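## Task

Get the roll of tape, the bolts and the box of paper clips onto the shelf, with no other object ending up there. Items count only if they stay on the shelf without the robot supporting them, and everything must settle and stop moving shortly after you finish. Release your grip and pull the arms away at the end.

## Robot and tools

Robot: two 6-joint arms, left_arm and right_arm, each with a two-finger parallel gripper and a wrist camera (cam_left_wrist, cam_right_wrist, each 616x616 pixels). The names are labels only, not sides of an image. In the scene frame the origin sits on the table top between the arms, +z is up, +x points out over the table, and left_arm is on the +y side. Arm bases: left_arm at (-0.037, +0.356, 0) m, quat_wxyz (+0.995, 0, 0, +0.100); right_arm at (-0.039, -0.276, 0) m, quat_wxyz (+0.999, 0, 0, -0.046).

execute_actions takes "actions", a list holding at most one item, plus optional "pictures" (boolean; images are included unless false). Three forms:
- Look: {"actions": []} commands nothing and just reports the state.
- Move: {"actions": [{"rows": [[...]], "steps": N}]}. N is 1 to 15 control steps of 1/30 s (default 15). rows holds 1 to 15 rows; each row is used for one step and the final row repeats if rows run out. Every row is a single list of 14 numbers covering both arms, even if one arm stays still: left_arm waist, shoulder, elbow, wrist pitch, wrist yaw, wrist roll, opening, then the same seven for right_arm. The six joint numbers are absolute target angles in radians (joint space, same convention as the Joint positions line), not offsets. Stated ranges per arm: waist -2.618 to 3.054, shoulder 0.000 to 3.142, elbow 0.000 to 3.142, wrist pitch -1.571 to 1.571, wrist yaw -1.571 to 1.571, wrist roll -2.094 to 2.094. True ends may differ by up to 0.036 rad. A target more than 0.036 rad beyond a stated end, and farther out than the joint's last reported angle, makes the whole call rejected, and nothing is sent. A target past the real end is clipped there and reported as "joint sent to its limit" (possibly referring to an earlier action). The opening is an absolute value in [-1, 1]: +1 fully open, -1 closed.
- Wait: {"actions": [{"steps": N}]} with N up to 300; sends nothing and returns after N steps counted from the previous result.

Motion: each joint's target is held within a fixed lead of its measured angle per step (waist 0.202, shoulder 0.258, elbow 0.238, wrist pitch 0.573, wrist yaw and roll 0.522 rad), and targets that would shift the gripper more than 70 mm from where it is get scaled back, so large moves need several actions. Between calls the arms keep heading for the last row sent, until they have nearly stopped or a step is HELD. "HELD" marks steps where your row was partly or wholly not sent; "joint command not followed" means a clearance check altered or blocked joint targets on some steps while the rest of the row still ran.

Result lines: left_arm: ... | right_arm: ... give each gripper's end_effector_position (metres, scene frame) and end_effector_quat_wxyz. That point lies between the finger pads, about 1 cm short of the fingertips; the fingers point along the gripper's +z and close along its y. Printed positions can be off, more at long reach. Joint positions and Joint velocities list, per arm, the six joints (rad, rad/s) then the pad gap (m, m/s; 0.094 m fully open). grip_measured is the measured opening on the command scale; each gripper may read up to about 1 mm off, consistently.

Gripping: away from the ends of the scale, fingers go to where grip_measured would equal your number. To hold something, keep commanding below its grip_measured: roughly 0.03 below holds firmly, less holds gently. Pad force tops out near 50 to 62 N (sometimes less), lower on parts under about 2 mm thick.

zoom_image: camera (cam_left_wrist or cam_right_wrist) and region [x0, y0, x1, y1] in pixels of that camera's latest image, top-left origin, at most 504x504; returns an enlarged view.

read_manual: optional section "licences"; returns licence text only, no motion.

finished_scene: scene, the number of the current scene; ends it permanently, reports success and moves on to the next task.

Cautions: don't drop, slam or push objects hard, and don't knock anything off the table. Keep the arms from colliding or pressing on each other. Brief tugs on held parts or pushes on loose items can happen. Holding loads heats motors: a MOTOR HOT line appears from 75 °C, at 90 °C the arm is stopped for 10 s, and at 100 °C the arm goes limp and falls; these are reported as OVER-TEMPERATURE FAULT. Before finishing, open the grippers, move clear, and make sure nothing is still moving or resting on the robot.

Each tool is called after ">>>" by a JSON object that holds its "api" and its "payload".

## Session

>>> {"api": "execute_actions", "payload": {"actions": []}}

Scene clock: 0.00 s of 5100.00 s.
left_arm: end_effector_position=(+0.0996, +0.3973, +0.1525) grip_measured=+1.000 end_effector_quat_wxyz=(+0.041, -0.389, +0.918, +0.056) | right_arm: end_effector_position=(+0.0796, -0.4779, +0.1409) grip_measured=+1.000 end_effector_quat_wxyz=(+0.020, -0.481, +0.876, +0.022)
Joint positions: left_arm=[-0.077  1.022  1.003 -1.503 -0.13  -0.676  0.094] | right_arm=[-0.983  1.468  1.258 -1.406 -0.04  -2.08   0.094]
Joint velocities: left_arm=[ 0.002  0.002  0.007 -0.007  0.051 -0.051  0.   ] | right_arm=[ 0.002 -0.012  0.002 -0.066  0.007 -0.051  0.   ]
Motor temperatures (°C, as the motors report them): left_arm=[30 28 30 29 31 28] | right_arm=[27 30 30 30 29 28]

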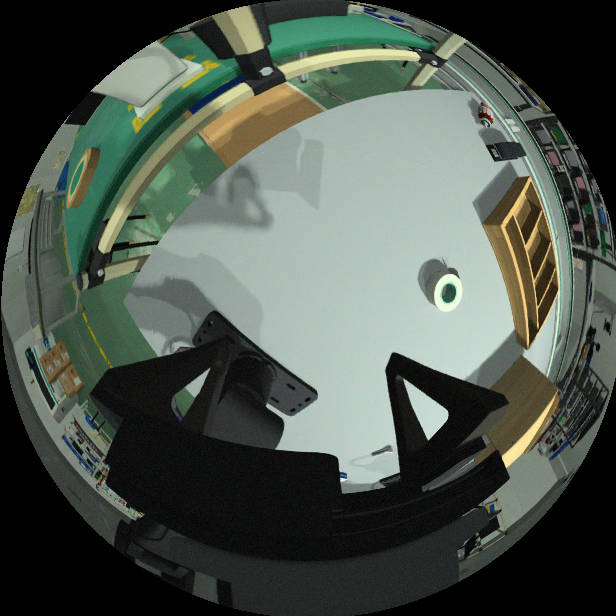

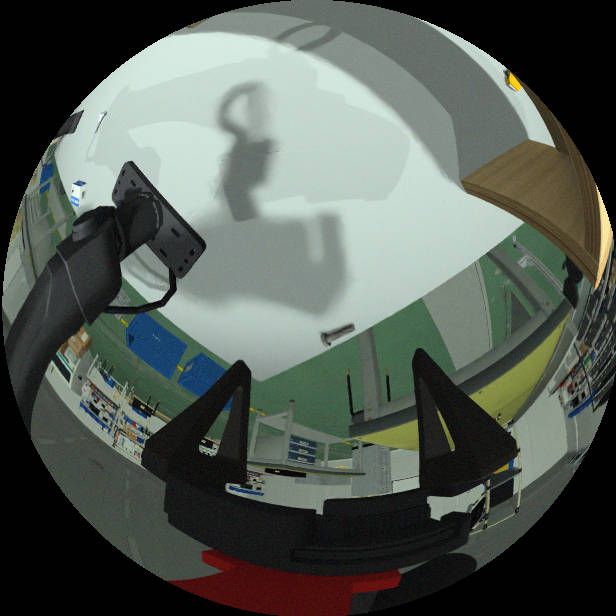

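Survey with the same viewpoint as before.

>>> {"api": "execute_actions", "payload": {"actions": [{"rows":[[-1.3,1.3,1.5,-1.5,0,0,1,-0.3,1.3,1.5,-1.5,0,0,1]]}], "pictures": false}}

>>> {"api": "execute_actions", "payload": {"actions": [{"steps":30}]}}

Scene clock: 8.57 s of 5100.00 s.
left_arm: end_effector_position=(+0.1203, +0.1605, +0.2341) grip_measured=+1.000 end_effector_quat_wxyz=(+0.121, +0.415, +0.900, -0.056) | right_arm: end_effector_position=(+0.1925, -0.3699, +0.2435) grip_measured=+1.000 end_effector_quat_wxyz=(+0.129, -0.160, +0.976, -0.076)
Joint positions: left_arm=[-1.106  1.317  1.483 -1.469 -0.01  -0.04   0.094] | right_arm=[-0.302  1.294  1.497 -1.473 -0.008 -0.718  0.094]
Joint velocities: left_arm=[-2.166  0.002  0.007 -0.007  0.139  0.183  0.   ] | right_arm=[-0.017  0.007 -0.002 -0.154  0.007  2.791  0.   ]
Motor temperatures (°C, as the motors report them): left_arm=[30 28 31 29 31 28] | right_arm=[27 30 31 30 29 28]
Steps of this call (steps 1 to 90: nothing new was sent; then 5.07 s passed at rest; steps 91 to 105: all 15 steps of this action). Readings (joint positions):
91: left_arm=[-0.109 1.057 1.038 -1.534 -0.123 -0.605] | right_arm=[-0.964 1.462 1.274 -1.417 -0.024 -2.025]
92: left_arm=[-0.170 1.121 1.104 -1.557 -0.104 -0.520] | right_arm=[-0.925 1.451 1.304 -1.427 -0.013 -1.959]
94: left_arm=[-0.293 1.243 1.242 -1.537 -0.076 -0.361] | right_arm=[-0.817 1.405 1.381 -1.431 -0.004 -1.806]
98: left_arm=[-0.569 1.326 1.449 -1.475 -0.041 -0.158] | right_arm=[-0.519 1.307 1.489 -1.432 0.004 -1.412]
105: the state above

Scene clock: 9.57 s of 5100.00 s.
left_arm: end_effector_position=(+0.0740, +0.1369, +0.2328) grip_measured=+1.000 end_effector_quat_wxyz=(+0.102, +0.516, +0.848, -0.067) | right_arm: end_effector_position=(+0.1885, -0.3682, +0.2422) grip_measured=+1.000 end_effector_quat_wxyz=(+0.139, +0.189, +0.972, -0.025)
Joint positions: left_arm=[-1.303  1.317  1.483 -1.491  0.006 -0.009  0.094] | right_arm=[-0.302  1.294  1.497 -1.491 -0.008 -0.009  0.094]
Joint velocities: left_arm=[ 0.002 -0.002 -0.012 -0.022  0.022  0.022  0.   ] | right_arm=[ 0.002 -0.002  0.002 -0.051  0.007  0.051  0.   ]
Motor temperatures (°C, as the motors report them): left_arm=[30 28 31 29 31 28] | right_arm=[27 30 31 30 29 28]
Steps of this call (steps 1 to 30: the robot went on to your last target). Readings (joint positions):
1: left_arm=[-1.181 1.317 1.483 -1.470 -0.008 -0.033] | right_arm=[-0.302 1.294 1.497 -1.476 -0.008 -0.619]
2: left_arm=[-1.243 1.317 1.483 -1.470 -0.001 -0.027] | right_arm=[-0.302 1.294 1.497 -1.479 -0.008 -0.519]
4: left_arm=[-1.300 1.317 1.483 -1.475 0.010 -0.018] | right_arm=[-0.302 1.294 1.497 -1.483 -0.008 -0.336]
8: left_arm=[-1.303 1.317 1.483 -1.485 0.008 -0.013] | right_arm=[-0.302 1.294 1.497 -1.487 -0.008 -0.141]
30: the state above

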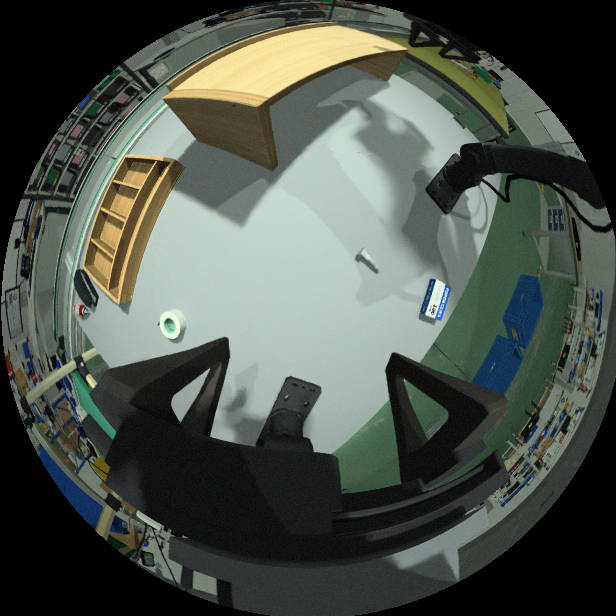

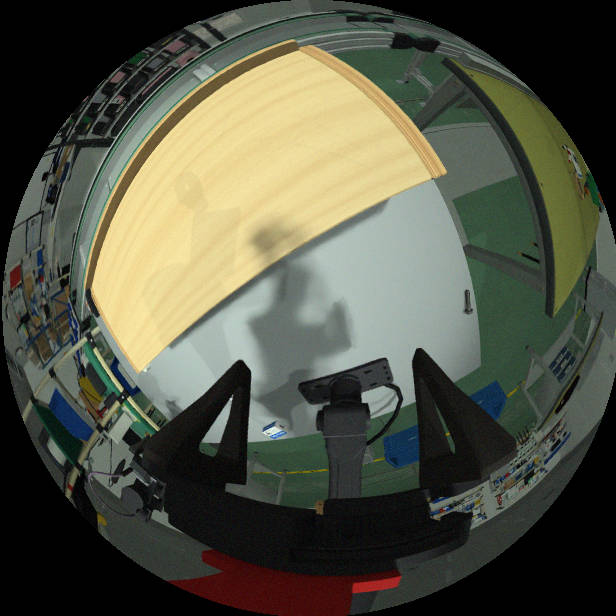

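>>> {"api": "execute_actions", "payload": {"actions": [{"rows":[[-0.5,1.72,1.5,-1.32,0,0,1,0.6,1.3,1.5,-1.5,0,0,1]]}], "pictures": false}}

>>> {"api": "execute_actions", "payload": {"actions": [{"rows":[[-0.5,1.72,1.5,-1.32,0,0,1,1.85,1.62,1.42,-1.34,0,0,1]]}], "pictures": false}}

>>> {"api": "execute_actions", "payload": {"actions": [{"steps":20}]}}

Scene clock: 12.03 s of 5100.00 s.
left_arm: end_effector_position=(+0.2689, +0.2665, +0.1214) grip_measured=+1.000 end_effector_quat_wxyz=(-0.006, +0.142, +0.990, +0.003) | right_arm: end_effector_position=(+0.1753, -0.1539, +0.2408) grip_measured=+1.000 end_effector_quat_wxyz=(+0.133, -0.250, +0.958, +0.041)
Joint positions: left_arm=[-0.491  1.761  1.489 -1.312 -0.004 -0.007  0.094] | right_arm=[ 0.599  1.301  1.497 -1.489 -0.013 -0.003  0.094]
Joint velocities: left_arm=[ 1.028 -0.188 -0.007 -0.007 -0.286 -0.037  0.   ] | right_arm=[-0.012  0.017  0.002 -0.022  0.022 -0.037  0.   ]
Motor temperatures (°C, as the motors report them): left_arm=[30 29 31 29 31 28] | right_arm=[27 30 31 30 29 28]
Steps of this call (steps 1 to 15: the robot went on to your last target; steps 16 to 59: nothing new was sent; steps 60 to 74: all 15 steps of this action). Readings (joint positions):
60: left_arm=[-1.283 1.335 1.487 -1.490 0.015 -0.008] | right_arm=[-0.268 1.294 1.497 -1.491 0.011 -0.004]
61: left_arm=[-1.244 1.367 1.495 -1.479 0.017 -0.008] | right_arm=[-0.202 1.294 1.497 -1.490 0.016 -0.003]
63: left_arm=[-1.152 1.468 1.498 -1.442 0.017 -0.008] | right_arm=[-0.049 1.296 1.497 -1.490 0.012 -0.003]
67: left_arm=[-0.947 1.699 1.498 -1.367 0.019 -0.007] | right_arm=[0.258 1.301 1.497 -1.488 0.006 -0.003]
74: the state above

Scene clock: 12.53 s of 5100.00 s.
left_arm: end_effector_position=(+0.2685, +0.2653, +0.1269) grip_measured=+1.000 end_effector_quat_wxyz=(+0.003, +0.144, +0.990, +0.002) | right_arm: end_effector_position=(+0.0078, +0.0167, +0.1352) grip_measured=+1.000 end_effector_quat_wxyz=(-0.007, +0.650, -0.760, -0.002)
Joint positions: left_arm=[-0.495  1.742  1.489 -1.312 -0.004 -0.007  0.094] | right_arm=[ 1.507  1.651  1.418 -1.325  0.005 -0.001  0.094]
Joint velocities: left_arm=[-0.012  0.007 -0.027  0.007  0.081  0.007  0.   ] | right_arm=[ 2.132 -0.134 -0.007  0.007 -0.095  0.037  0.   ]
Motor temperatures (°C, as the motors report them): left_arm=[30 29 31 29 31 28] | right_arm=[27 30 31 30 29 28]
Steps of this call (steps 1 to 15: all 15 steps of this action). Readings (joint positions):
1: left_arm=[-0.467 1.755 1.489 -1.312 -0.011 -0.007] | right_arm=[0.619 1.316 1.497 -1.486 -0.001 -0.001]
2: left_arm=[-0.460 1.750 1.489 -1.312 -0.014 -0.007] | right_arm=[0.658 1.343 1.497 -1.475 0.003 -0.001]
4: left_arm=[-0.471 1.744 1.489 -1.312 -0.013 -0.007] | right_arm=[0.748 1.435 1.494 -1.445 0.005 -0.001]
8: left_arm=[-0.495 1.742 1.489 -1.312 -0.005 -0.007] | right_arm=[0.980 1.618 1.448 -1.360 0.012 -0.001]
15: the state above

Scene clock: 13.20 s of 5100.00 s.
left_arm: end_effector_position=(+0.2685, +0.2653, +0.1269) grip_measured=+1.000 end_effector_quat_wxyz=(+0.003, +0.144, +0.990, +0.002) | right_arm: end_effector_position=(-0.0984, +0.0120, +0.1391) grip_measured=+1.000 end_effector_quat_wxyz=(-0.001, +0.772, -0.635, -0.012)
Joint positions: left_arm=[-0.495  1.742  1.489 -1.312 -0.004 -0.007  0.094] | right_arm=[ 1.857  1.637  1.418 -1.332 -0.013 -0.001  0.094]
Joint velocities: left_arm=[-0.007  0.002 -0.002  0.022 -0.066  0.037  0.   ] | right_arm=[-0.007 -0.002  0.012 -0.154 -0.037  0.022  0.   ]
Motor temperatures (°C, as the motors report them): left_arm=[30 29 31 29 31 28] | right_arm=[27 30 31 30 29 28]
Steps of this call (steps 1 to 20: the robot went on to your last target). Readings (joint positions):
1: left_arm=[-0.495 1.742 1.489 -1.312 -0.004 -0.007] | right_arm=[1.584 1.647 1.418 -1.323 0.005 -0.001]
2: left_arm=[-0.495 1.742 1.489 -1.312 -0.004 -0.007] | right_arm=[1.660 1.645 1.418 -1.323 0.004 -0.001]
4: left_arm=[-0.495 1.742 1.489 -1.312 -0.004 -0.007] | right_arm=[1.800 1.644 1.418 -1.322 -0.003 -0.001]
8: left_arm=[-0.495 1.742 1.489 -1.312 -0.004 -0.007] | right_arm=[1.873 1.642 1.418 -1.326 -0.019 -0.001]
20: the state above

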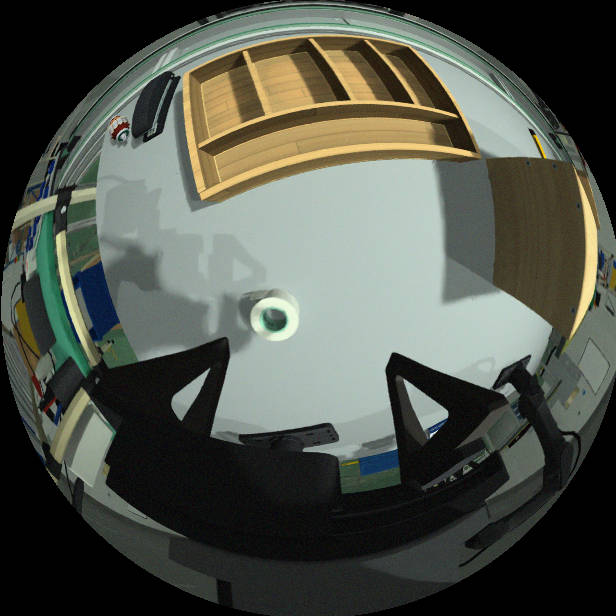

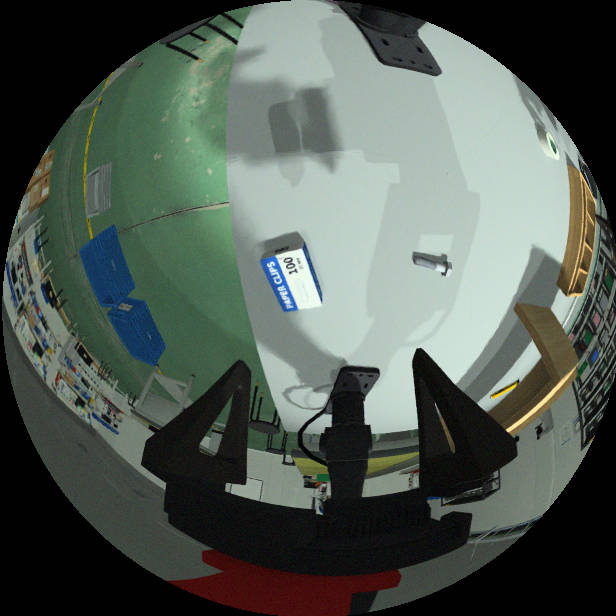

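>>> {"api": "execute_actions", "payload": {"actions": [{"rows":[[-0.4,1.80,1.33,-1.08,0,0,1,1.97,1.79,1.32,-1.08,0,-0.09,1]]}], "pictures": false}}

>>> {"api": "execute_actions", "payload": {"actions": [{"steps":10}]}}

Scene clock: 14.70 s of 5100.00 s.
left_arm: end_effector_position=(+0.2774, +0.2952, +0.0602) grip_measured=+1.000 end_effector_quat_wxyz=(-0.019, +0.095, +0.995, +0.002) | right_arm: end_effector_position=(-0.1385, +0.0300, +0.0658) grip_measured=+1.000 end_effector_quat_wxyz=(+0.006, +0.830, -0.557, +0.005)
Joint positions: left_arm=[-0.396  1.824  1.32  -1.105 -0.001 -0.005  0.094] | right_arm=[ 1.974  1.805  1.32  -1.1   -0.003 -0.079  0.094]
Joint velocities: left_arm=[ 0.007 -0.012 -0.002  0.037  0.037 -0.081  0.   ] | right_arm=[ 0.002 -0.007 -0.007  0.095 -0.051  0.007  0.   ]
Motor temperatures (°C, as the motors report them): left_arm=[30 29 31 29 31 28] | right_arm=[27 31 31 30 29 28]
Steps of this call (steps 1 to 15: the robot went on to your last target; steps 16 to 30: nothing new was sent; steps 31 to 45: all 15 steps of this action). Readings (joint positions):
31: left_arm=[-0.486 1.742 1.462 -1.275 0.001 -0.006] | right_arm=[1.868 1.646 1.411 -1.313 -0.006 -0.011]
32: left_arm=[-0.469 1.743 1.426 -1.231 0.004 -0.005] | right_arm=[1.888 1.665 1.402 -1.277 -0.002 -0.022]
34: left_arm=[-0.425 1.776 1.365 -1.181 0.003 -0.005] | right_arm=[1.939 1.728 1.375 -1.200 -0.002 -0.044]
38: left_arm=[-0.395 1.827 1.320 -1.137 -0.001 -0.005] | right_arm=[1.975 1.814 1.325 -1.127 -0.003 -0.068]
45: the state above

Scene clock: 15.03 s of 5100.00 s.
left_arm: end_effector_position=(+0.2790, +0.2949, +0.0601) grip_measured=+1.000 end_effector_quat_wxyz=(-0.016, +0.095, +0.995, +0.002) | right_arm: end_effector_position=(-0.1390, +0.0317, +0.0658) grip_measured=+1.000 end_effector_quat_wxyz=(+0.004, +0.831, -0.556, +0.002)
Joint positions: left_arm=[-0.396  1.824  1.32  -1.098 -0.001 -0.005  0.094] | right_arm=[ 1.974  1.805  1.32  -1.093 -0.003 -0.081  0.094]
Joint velocities: left_arm=[-0.002 -0.007  0.012  0.022  0.081 -0.037  0.   ] | right_arm=[ 0.017  0.012 -0.007 -0.066 -0.037 -0.037  0.   ]
Motor temperatures (°C, as the motors report them): left_arm=[30 29 31 29 31 28] | right_arm=[27 31 31 30 29 28]
Steps of this call (steps 1 to 10: the robot went on to your last target). Readings (joint positions):
1: left_arm=[-0.396 1.824 1.320 -1.103 -0.001 -0.005] | right_arm=[1.974 1.805 1.320 -1.098 -0.003 -0.079]
2: left_arm=[-0.396 1.824 1.320 -1.102 -0.001 -0.005] | right_arm=[1.974 1.805 1.320 -1.097 -0.003 -0.080]
4: left_arm=[-0.396 1.824 1.320 -1.100 -0.001 -0.005] | right_arm=[1.974 1.805 1.320 -1.095 -0.003 -0.081]
8: left_arm=[-0.396 1.824 1.320 -1.099 -0.001 -0.005] | right_arm=[1.974 1.805 1.320 -1.093 -0.003 -0.081]
10: the state above

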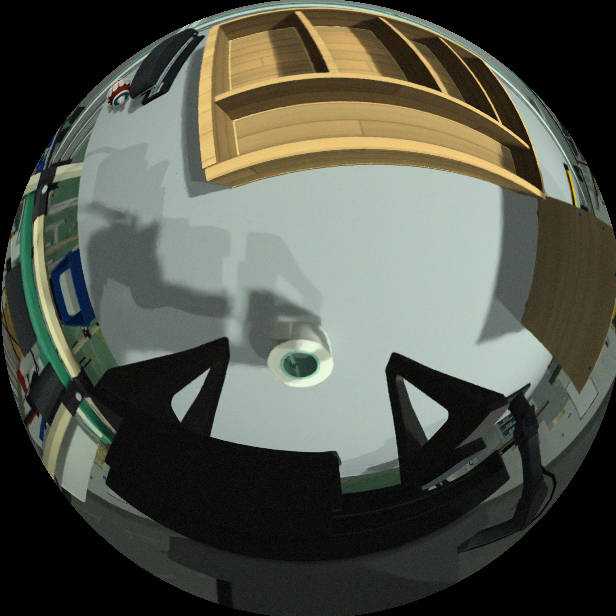

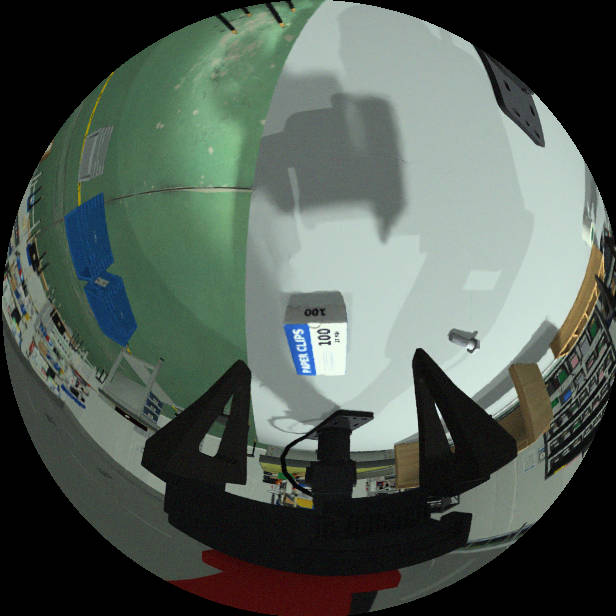

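>>> {"api": "execute_actions", "payload": {"actions": [{"rows":[[-0.375,1.72,1.2,-1.05,0,0,1,2.0,1.73,1.21,-1.05,0,-0.11,1]],"steps":10}], "pictures": false}}

>>> {"api": "execute_actions", "payload": {"actions": [{"rows":[[-0.375,1.755,1.09,-0.89,0,0,1,2.0,1.775,1.10,-0.89,0,-0.11,1]]}]}}

Scene clock: 16.83 s of 5100.00 s.
left_arm: end_effector_position=(+0.2555, +0.3031, +0.0560) grip_measured=+1.000 end_effector_quat_wxyz=(-0.019, +0.089, +0.996, +0.002) | right_arm: end_effector_position=(-0.1387, +0.0121, +0.0612) grip_measured=+1.000 end_effector_quat_wxyz=(+0.005, +0.841, -0.540, +0.004)
Joint positions: left_arm=[-0.384  1.744  1.204 -1.069 -0.001 -0.005  0.094] | right_arm=[ 1.993  1.745  1.227 -1.065 -0.003 -0.1    0.094]
Joint velocities: left_arm=[-0.007 -0.012 -0.012 -0.051 -0.037  0.022  0.   ] | right_arm=[ 0.012  0.007 -0.022  0.007 -0.022 -0.051  0.   ]
Motor temperatures (°C, as the motors report them): left_arm=[30 30 31 29 31 28] | right_arm=[27 31 31 30 29 28]
Steps of this call (steps 1 to 15: the robot went on to your last target; steps 16 to 44: nothing new was sent; steps 45 to 54: all 10 steps of this action). Readings (joint positions):
45: left_arm=[-0.394 1.810 1.297 -1.075 -0.001 -0.005] | right_arm=[1.976 1.794 1.302 -1.075 -0.003 -0.085]
46: left_arm=[-0.392 1.787 1.262 -1.061 -0.001 -0.005] | right_arm=[1.980 1.777 1.275 -1.061 -0.003 -0.088]
48: left_arm=[-0.387 1.753 1.216 -1.068 -0.001 -0.005] | right_arm=[1.988 1.751 1.238 -1.066 -0.003 -0.093]
52: left_arm=[-0.384 1.744 1.204 -1.070 -0.001 -0.005] | right_arm=[1.993 1.745 1.227 -1.067 -0.003 -0.098]
54: the state above

Scene clock: 17.33 s of 5100.00 s.
left_arm: end_effector_position=(+0.2527, +0.3037, +0.0224) grip_measured=+1.000 end_effector_quat_wxyz=(-0.010, +0.089, +0.996, +0.001) | right_arm: end_effector_position=(-0.1375, +0.0085, +0.0232) grip_measured=+1.000 end_effector_quat_wxyz=(+0.004, +0.842, -0.540, +0.002)
Joint positions: left_arm=[-0.384  1.764  1.087 -0.914 -0.001 -0.005  0.094] | right_arm=[ 1.993  1.779  1.108 -0.909 -0.003 -0.102  0.094]
Joint velocities: left_arm=[ 0.002  0.002 -0.007  0.022  0.051 -0.037  0.   ] | right_arm=[-0.027  0.007 -0.002  0.051  0.022 -0.007  0.   ]
Motor temperatures (°C, as the motors report them): left_arm=[30 30 31 29 31 28] | right_arm=[27 31 31 30 29 28]
Steps of this call (steps 1 to 15: all 15 steps of this action). Readings (joint positions):
1: left_arm=[-0.384 1.742 1.185 -1.038 -0.001 -0.005] | right_arm=[1.993 1.744 1.209 -1.036 -0.003 -0.100]
2: left_arm=[-0.384 1.740 1.159 -1.003 -0.001 -0.005] | right_arm=[1.993 1.744 1.185 -0.999 -0.003 -0.100]
4: left_arm=[-0.384 1.751 1.113 -0.968 -0.001 -0.005] | right_arm=[1.993 1.758 1.140 -0.961 -0.003 -0.101]
8: left_arm=[-0.384 1.764 1.087 -0.944 -0.001 -0.005] | right_arm=[1.993 1.779 1.108 -0.938 -0.003 -0.101]
15: the state above

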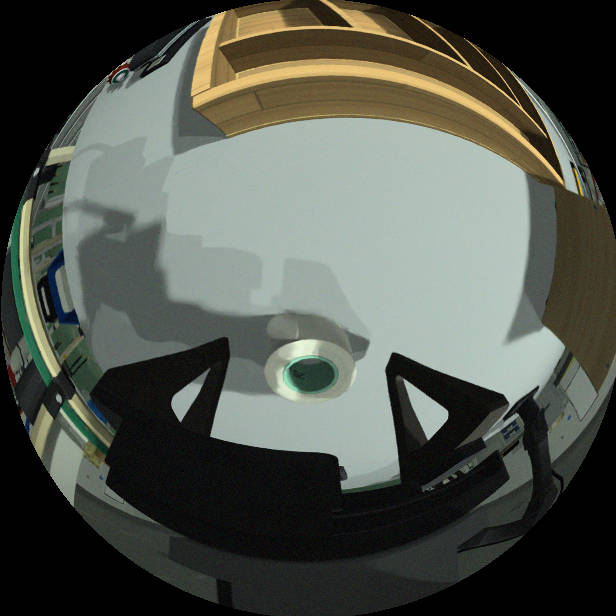

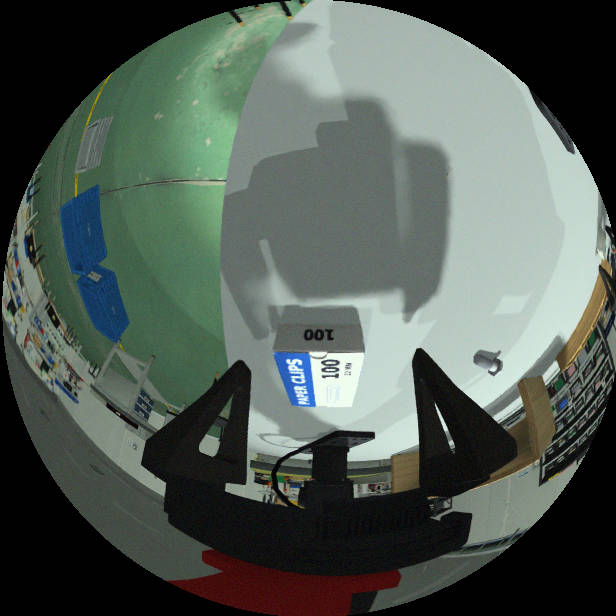

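Both look fine; close.

>>> {"api": "execute_actions", "payload": {"actions": [{"rows":[[-0.375,1.765,1.09,-0.89,0,0,-0.2,2.0,1.785,1.10,-0.89,0,-0.11,-0.4]]}]}}

Scene clock: 18.17 s of 5100.00 s.
left_arm: end_effector_position=(+0.2541, +0.3034, +0.0224) grip_measured=+0.004 end_effector_quat_wxyz=(-0.007, +0.089, +0.996, +0.001) | right_arm: end_effector_position=(-0.1419, +0.0107, +0.0247) grip_measured=-0.398 end_effector_quat_wxyz=(+0.003, +0.843, -0.537, -0.007)
Joint positions: left_arm=[-0.384  1.764  1.087 -0.908 -0.001 -0.005  0.047] | right_arm=[ 1.998  1.775  1.11  -0.899 -0.014 -0.102  0.028]
Joint velocities: left_arm=[-0.002  0.007 -0.012  0.022  0.037  0.066  0.   ] | right_arm=[ 0.012 -0.007  0.007 -0.11  -0.022  0.007  0.   ]
Motor temperatures (°C, as the motors report them): left_arm=[30 30 31 29 31 28] | right_arm=[27 31 31 30 29 28]
Steps of this call (steps 1 to 10: the robot went on to your last target; steps 11 to 25: all 15 steps of this action). Readings (joint positions):
11: left_arm=[-0.384 1.764 1.087 -0.908 -0.001 -0.005] | right_arm=[1.993 1.779 1.108 -0.903 -0.003 -0.102]
12: left_arm=[-0.384 1.764 1.087 -0.908 -0.001 -0.005] | right_arm=[1.993 1.779 1.108 -0.903 -0.003 -0.102]
14: left_arm=[-0.384 1.764 1.087 -0.908 -0.001 -0.005] | right_arm=[1.993 1.779 1.108 -0.903 -0.003 -0.102]
18: left_arm=[-0.384 1.764 1.087 -0.908 -0.001 -0.005] | right_arm=[1.998 1.773 1.110 -0.899 -0.015 -0.102]
25: the state above

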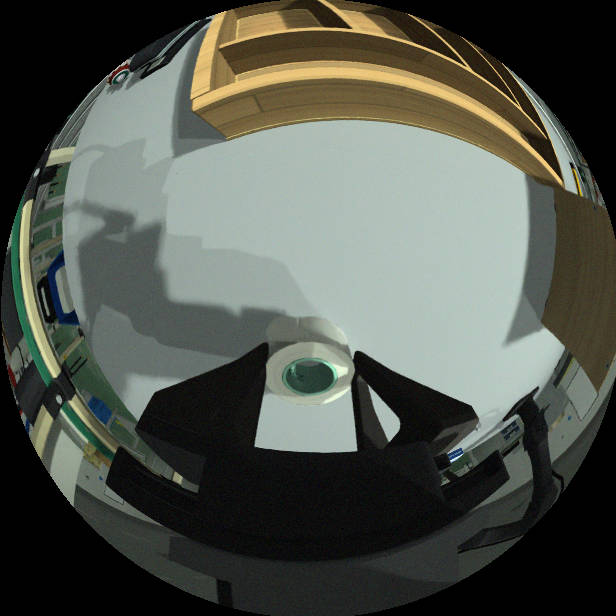

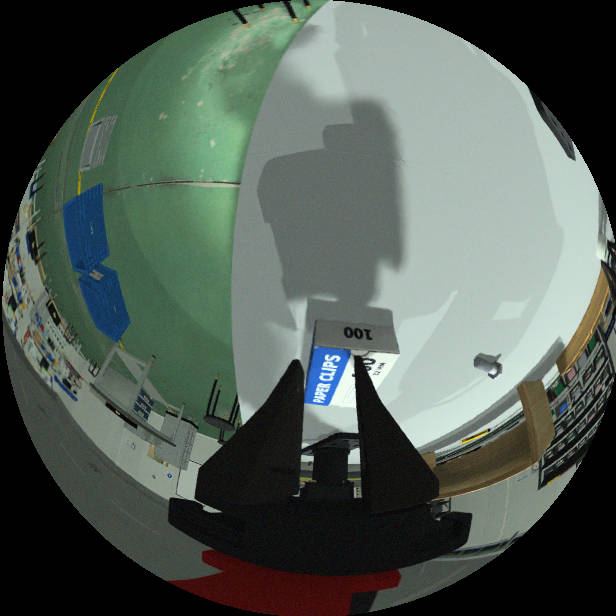

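>>> {"api": "execute_actions", "payload": {"actions": [{"rows":[[-0.375,1.7,1.3,-1.15,0,0,-0.03,2.0,1.75,1.2,-1.02,0,-0.11,1]]}]}}

Scene clock: 19.40 s of 5100.00 s.
left_arm: end_effector_position=(+0.2689, +0.3007, +0.0887) grip_measured=+0.004 end_effector_quat_wxyz=(+0.015, +0.089, +0.996, -0.001) | right_arm: end_effector_position=(-0.1408, +0.0081, +0.0450) grip_measured=+1.000 end_effector_quat_wxyz=(+0.011, +0.843, -0.537, +0.004)
Joint positions: left_arm=[-0.384  1.704  1.291 -1.129 -0.001 -0.005  0.047] | right_arm=[ 1.998  1.76   1.178 -1.009 -0.013 -0.102  0.094]
Joint velocities: left_arm=[-0.002 -0.002  0.002 -0.081  0.022 -0.081 -0.   ] | right_arm=[-0.007 -0.012  0.012 -0.051 -0.022 -0.007  0.   ]
Motor temperatures (°C, as the motors report them): left_arm=[30 30 31 29 31 28] | right_arm=[27 31 31 30 29 28]
Steps of this call (steps 1 to 15: the robot went on to your last target; steps 16 to 22: nothing new was sent; steps 23 to 37: all 15 steps of this action). Readings (joint positions):
23: left_arm=[-0.384 1.766 1.118 -0.955 -0.001 -0.005] | right_arm=[1.998 1.775 1.121 -0.918 -0.014 -0.102]
24: left_arm=[-0.384 1.767 1.163 -1.010 -0.001 -0.005] | right_arm=[1.998 1.774 1.135 -0.943 -0.014 -0.102]
26: left_arm=[-0.384 1.745 1.242 -1.051 -0.001 -0.005] | right_arm=[1.998 1.768 1.161 -0.969 -0.013 -0.102]
30: left_arm=[-0.384 1.702 1.291 -1.081 -0.001 -0.005] | right_arm=[1.998 1.760 1.178 -0.988 -0.013 -0.102]
37: the state above

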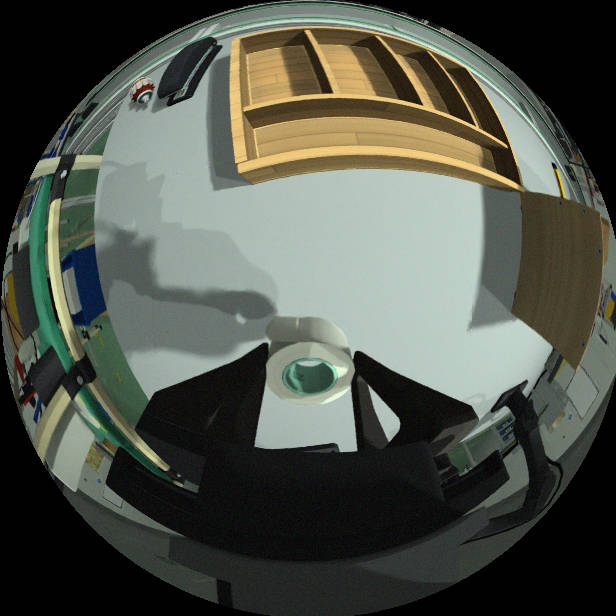

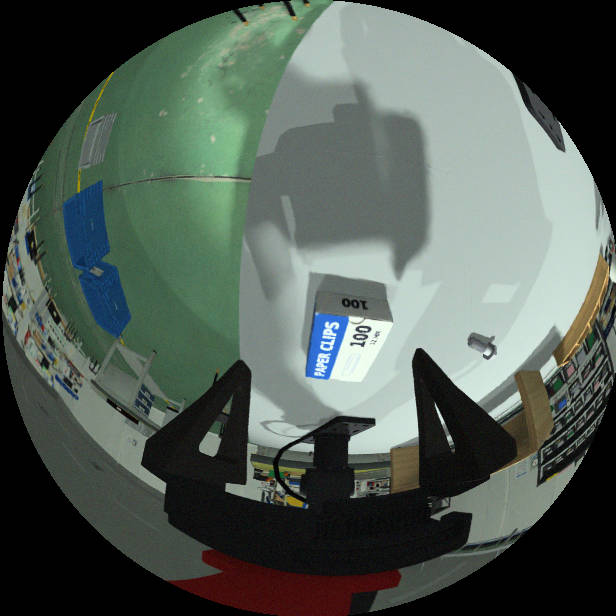

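>>> {"api": "execute_actions", "payload": {"actions": [{"rows":[[-0.375,1.5,1.55,-1.3,0,0,-0.03,1.965,1.81,1.25,-1.02,0,0.04,1]],"steps":10}], "pictures": false}}

>>> {"api": "execute_actions", "payload": {"actions": [{"rows":[[-0.375,1.5,1.55,-1.3,0,0,-0.03,1.965,1.855,1.18,-0.89,0,0.04,1]]}]}}

Scene clock: 20.90 s of 5100.00 s.
left_arm: end_effector_position=(+0.2900, +0.2967, +0.2249) grip_measured=+0.004 end_effector_quat_wxyz=(+0.189, +0.087, +0.978, -0.017) | right_arm: end_effector_position=(-0.1355, +0.0196, +0.0433) grip_measured=+1.000 end_effector_quat_wxyz=(+0.012, +0.802, -0.597, +0.008)
Joint positions: left_arm=[-0.384  1.489  1.545 -1.245 -0.001 -0.005  0.047] | right_arm=[ 1.971  1.802  1.222 -1.019 -0.011  0.017  0.094]
Joint velocities: left_arm=[ 0.007 -0.32   0.129 -0.212 -0.037 -0.007  0.   ] | right_arm=[-0.002 -0.012 -0.007 -0.022  0.022  0.037  0.   ]
Motor temperatures (°C, as the motors report them): left_arm=[30 30 31 29 31 28] | right_arm=[27 32 31 30 29 28]
Steps of this call (steps 1 to 15: the robot went on to your last target; steps 16 to 35: nothing new was sent; steps 36 to 45: all 10 steps of this action). Readings (joint positions):
36: left_arm=[-0.384 1.698 1.306 -1.156 -0.001 -0.005] | right_arm=[1.996 1.766 1.186 -1.020 -0.013 -0.081]
37: left_arm=[-0.384 1.689 1.332 -1.179 -0.001 -0.005] | right_arm=[1.991 1.777 1.199 -1.025 -0.013 -0.058]
39: left_arm=[-0.384 1.644 1.399 -1.207 -0.001 -0.005] | right_arm=[1.978 1.795 1.218 -1.021 -0.012 -0.026]
43: left_arm=[-0.384 1.525 1.523 -1.235 -0.001 -0.005] | right_arm=[1.971 1.802 1.222 -1.019 -0.011 0.009]
45: the state above

Scene clock: 21.40 s of 5100.00 s.
left_arm: end_effector_position=(+0.2809, +0.2984, +0.2177) grip_measured=+0.004 end_effector_quat_wxyz=(+0.161, +0.088, +0.983, -0.015) | right_arm: end_effector_position=(-0.1399, +0.0334, +0.0215) grip_measured=+1.000 end_effector_quat_wxyz=(+0.002, +0.798, -0.603, -0.006)
Joint positions: left_arm=[-0.384  1.502  1.548 -1.292 -0.001 -0.005  0.047] | right_arm=[ 1.971  1.853  1.196 -0.906 -0.011  0.031  0.094]
Joint velocities: left_arm=[-0.022  0.002 -0.002  0.051 -0.051  0.022 -0.001] | right_arm=[ 0.002 -0.022 -0.012  0.051  0.037 -0.037  0.   ]
Motor temperatures (°C, as the motors report them): left_arm=[30 30 31 29 31 28] | right_arm=[27 32 31 30 29 28]
Steps of this call (steps 1 to 15: all 15 steps of this action). Readings (joint positions):
1: left_arm=[-0.384 1.483 1.548 -1.252 -0.001 -0.005] | right_arm=[1.971 1.805 1.219 -1.006 -0.011 0.020]
2: left_arm=[-0.384 1.482 1.548 -1.260 -0.001 -0.005] | right_arm=[1.971 1.813 1.215 -0.985 -0.011 0.022]
4: left_arm=[-0.384 1.491 1.548 -1.275 -0.001 -0.005] | right_arm=[1.971 1.834 1.208 -0.951 -0.011 0.026]
8: left_arm=[-0.384 1.502 1.548 -1.287 -0.001 -0.005] | right_arm=[1.971 1.853 1.196 -0.922 -0.011 0.029]
15: the state above

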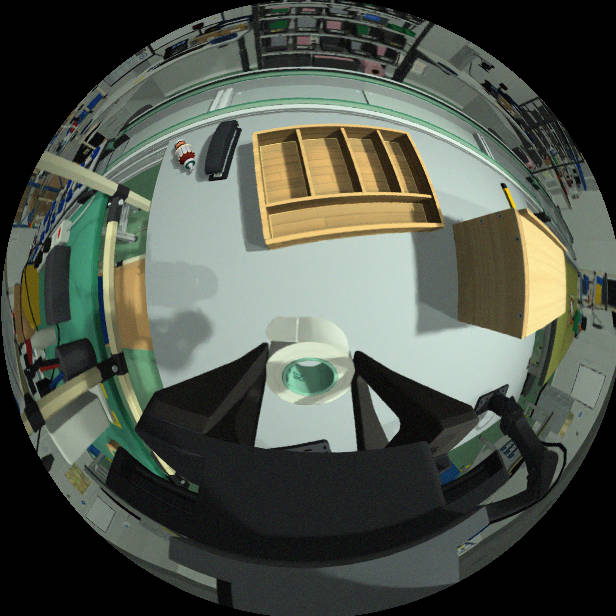

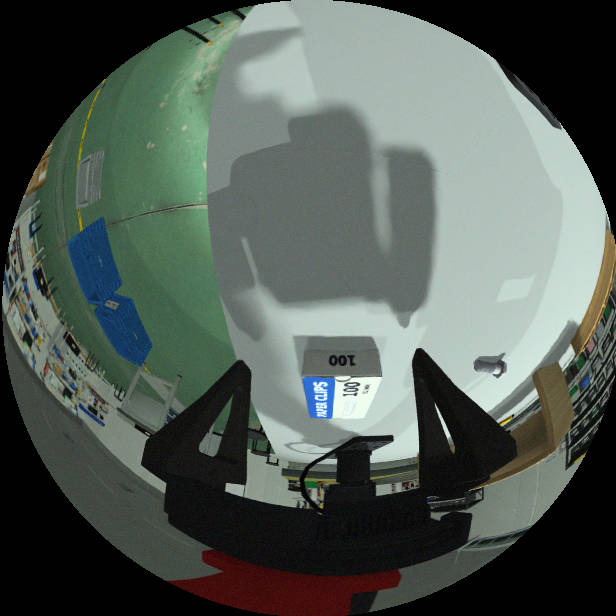

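Lower slightly and close.

>>> {"api": "execute_actions", "payload": {"actions": [{"rows":[[-0.375,1.5,1.55,-1.3,0,0,-0.03,1.965,1.86,1.165,-0.89,0,0.06,1],[-0.375,1.5,1.55,-1.3,0,0,-0.03,1.965,1.86,1.165,-0.89,0,0.06,1],[-0.375,1.5,1.55,-1.3,0,0,-0.03,1.965,1.86,1.165,-0.89,0,0.06,1],[-0.375,1.5,1.55,-1.3,0,0,-0.03,1.965,1.86,1.165,-0.89,0,0.06,1],[-0.375,1.5,1.55,-1.3,0,0,-0.03,1.965,1.86,1.165,-0.89,0,0.06,-0.4]]}]}}

Scene clock: 22.63 s of 5100.00 s.
left_arm: end_effector_position=(+0.2806, +0.2985, +0.2176) grip_measured=+0.004 end_effector_quat_wxyz=(+0.160, +0.088, +0.983, -0.015) | right_arm: end_effector_position=(-0.1402, +0.0343, +0.0215) grip_measured=-0.398 end_effector_quat_wxyz=(+0.001, +0.792, -0.611, -0.008)
Joint positions: left_arm=[-0.384  1.502  1.548 -1.294 -0.001 -0.005  0.047] | right_arm=[ 1.971  1.853  1.196 -0.902 -0.011  0.051  0.028]
Joint velocities: left_arm=[ 0.012  0.012  0.002 -0.022 -0.051 -0.051  0.   ] | right_arm=[-0.017 -0.007  0.007 -0.051  0.037 -0.051  0.   ]
Motor temperatures (°C, as the motors report them): left_arm=[30 30 31 29 31 28] | right_arm=[27 32 31 30 29 28]
Steps of this call (steps 1 to 15: the robot went on to your last target; steps 16 to 22: nothing new was sent; steps 23 to 37: all 15 steps of this action). Readings (joint positions):
23: left_arm=[-0.384 1.502 1.548 -1.294 -0.001 -0.005] | right_arm=[1.971 1.853 1.196 -0.902 -0.011 0.035]
24: left_arm=[-0.384 1.502 1.548 -1.294 -0.001 -0.005] | right_arm=[1.971 1.853 1.196 -0.902 -0.011 0.038]
26: left_arm=[-0.384 1.502 1.548 -1.294 -0.001 -0.005] | right_arm=[1.971 1.853 1.196 -0.902 -0.011 0.043]
30: left_arm=[-0.384 1.502 1.548 -1.294 -0.001 -0.005] | right_arm=[1.971 1.853 1.196 -0.902 -0.011 0.048]
37: the state above

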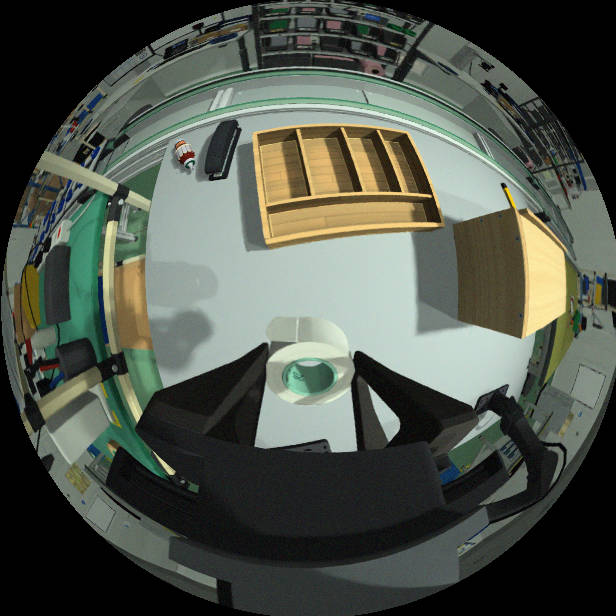

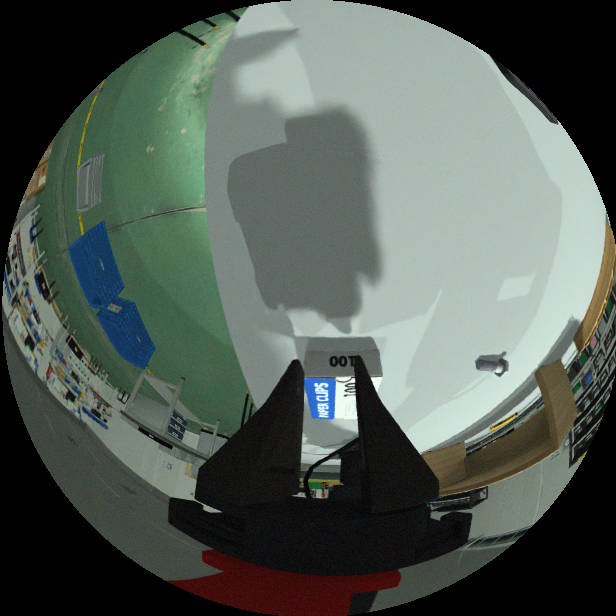

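>>> {"api": "execute_actions", "payload": {"actions": [{"rows":[[-0.375,1.5,1.55,-1.3,0,0,-0.03,1.965,1.86,1.165,-0.89,0,0.06,1]],"steps":10}], "pictures": false}}

>>> {"api": "execute_actions", "payload": {"actions": [{"rows":[[-0.375,1.5,1.55,-1.3,0,0,-0.03,1.965,1.86,1.10,-0.83,0,0.06,1]]}], "pictures": false}}

>>> {"api": "execute_actions", "payload": {"actions": [{"rows":[[-0.375,1.5,1.55,-1.3,0,0,-0.03,1.965,1.86,1.10,-0.83,0,0.06,-0.4]]}]}}

Scene clock: 23.87 s of 5100.00 s.
left_arm: end_effector_position=(+0.2806, +0.2985, +0.2176) grip_measured=+0.004 end_effector_quat_wxyz=(+0.160, +0.088, +0.983, -0.015) | right_arm: end_effector_position=(-0.1402, +0.0343, +0.0215) grip_measured=+1.000 end_effector_quat_wxyz=(+0.001, +0.791, -0.611, -0.008)
Joint positions: left_arm=[-0.384  1.502  1.548 -1.294 -0.001 -0.005  0.047] | right_arm=[ 1.971  1.853  1.196 -0.902 -0.011  0.052  0.094]
Joint velocities: left_arm=[-0.007  0.007 -0.012 -0.051  0.022 -0.022 -0.   ] | right_arm=[-0.012 -0.012  0.012  0.037  0.037 -0.051  0.   ]
Motor temperatures (°C, as the motors report them): left_arm=[30 30 31 29 31 28] | right_arm=[27 32 31 30 29 28]
Steps of this call (steps 1 to 15: the robot went on to your last target; steps 16 to 27: nothing new was sent; steps 28 to 37: all 10 steps of this action). Readings (joint positions):
28: left_arm=[-0.384 1.502 1.548 -1.294 -0.001 -0.005] | right_arm=[1.971 1.853 1.196 -0.902 -0.011 0.052]
29: left_arm=[-0.384 1.502 1.548 -1.294 -0.001 -0.005] | right_arm=[1.971 1.853 1.196 -0.902 -0.011 0.052]
31: left_arm=[-0.384 1.502 1.548 -1.294 -0.001 -0.005] | right_arm=[1.971 1.853 1.196 -0.902 -0.011 0.052]
35: left_arm=[-0.384 1.502 1.548 -1.294 -0.001 -0.005] | right_arm=[1.971 1.853 1.196 -0.902 -0.011 0.052]
37: the state above

Scene clock: 24.37 s of 5100.00 s.
left_arm: end_effector_position=(+0.2806, +0.2985, +0.2176) grip_measured=+0.004 end_effector_quat_wxyz=(+0.160, +0.088, +0.983, -0.015) | right_arm: end_effector_position=(-0.1366, +0.0233, +0.0050) grip_measured=+1.000 end_effector_quat_wxyz=(+0.005, +0.791, -0.612, -0.002)
Joint positions: left_arm=[-0.384  1.502  1.548 -1.294 -0.001 -0.005  0.047] | right_arm=[ 1.971  1.853  1.123 -0.844 -0.01   0.053  0.094]
Joint velocities: left_arm=[-0.007 -0.002  0.002  0.007  0.051  0.037 -0.001] | right_arm=[ 0.012  0.012 -0.012  0.066 -0.066 -0.066  0.   ]
Motor temperatures (°C, as the motors report them): left_arm=[30 30 31 29 31 28] | right_arm=[27 32 31 30 29 28]
Steps of this call (steps 1 to 15: all 15 steps of this action). Readings (joint positions):
1: left_arm=[-0.384 1.502 1.548 -1.294 -0.001 -0.005] | right_arm=[1.971 1.852 1.183 -0.886 -0.011 0.052]
2: left_arm=[-0.384 1.502 1.548 -1.294 -0.001 -0.005] | right_arm=[1.971 1.851 1.167 -0.869 -0.011 0.052]
4: left_arm=[-0.384 1.502 1.548 -1.294 -0.001 -0.005] | right_arm=[1.971 1.853 1.133 -0.858 -0.011 0.052]
8: left_arm=[-0.384 1.502 1.548 -1.294 -0.001 -0.005] | right_arm=[1.971 1.853 1.123 -0.848 -0.010 0.053]
15: the state above

Scene clock: 24.87 s of 5100.00 s.
left_arm: end_effector_position=(+0.2806, +0.2985, +0.2176) grip_measured=+0.004 end_effector_quat_wxyz=(+0.160, +0.088, +0.983, -0.015) | right_arm: end_effector_position=(-0.1367, +0.0239, +0.0050) grip_measured=-0.053 end_effector_quat_wxyz=(+0.004, +0.791, -0.612, -0.002)
Joint positions: left_arm=[-0.384  1.502  1.548 -1.294 -0.001 -0.005  0.047] | right_arm=[ 1.971  1.853  1.123 -0.842 -0.01   0.053  0.044]
Joint velocities: left_arm=[-0.002 -0.002  0.007 -0.022  0.007 -0.007  0.   ] | right_arm=[ 0.002 -0.002 -0.007  0.007  0.051 -0.007  0.001]
Motor temperatures (°C, as the motors report them): left_arm=[30 30 31 29 31 28] | right_arm=[27 32 31 30 29 28]
Steps of this call (steps 1 to 15: all 15 steps of this action). Readings (joint positions):
1: left_arm=[-0.384 1.502 1.548 -1.294 -0.001 -0.005] | right_arm=[1.971 1.853 1.123 -0.843 -0.010 0.053]
2: left_arm=[-0.384 1.502 1.548 -1.294 -0.001 -0.005] | right_arm=[1.971 1.853 1.123 -0.843 -0.010 0.053]
4: left_arm=[-0.384 1.502 1.548 -1.294 -0.001 -0.005] | right_arm=[1.971 1.853 1.123 -0.842 -0.010 0.053]
8: left_arm=[-0.384 1.502 1.548 -1.294 -0.001 -0.005] | right_arm=[1.971 1.853 1.123 -0.842 -0.010 0.053]
15: the state above

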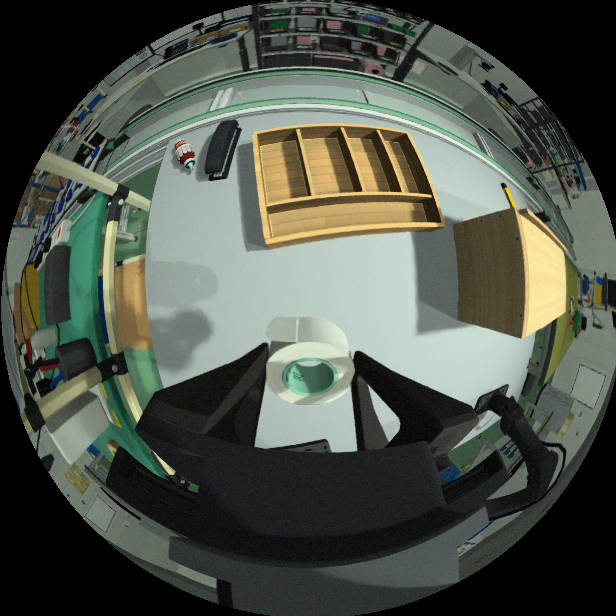

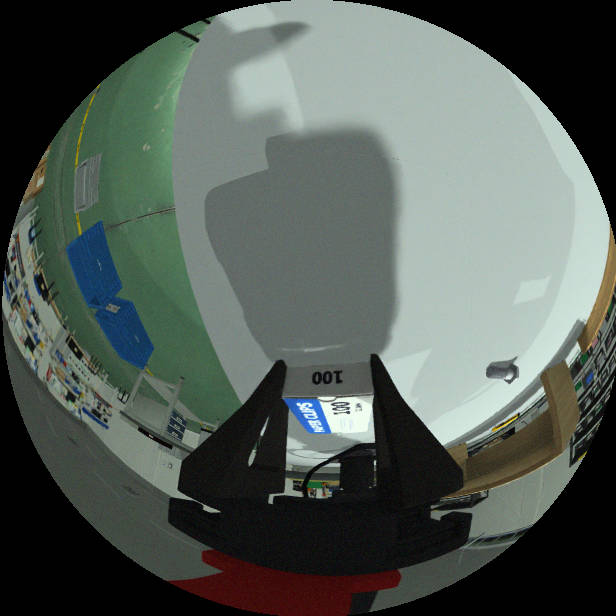

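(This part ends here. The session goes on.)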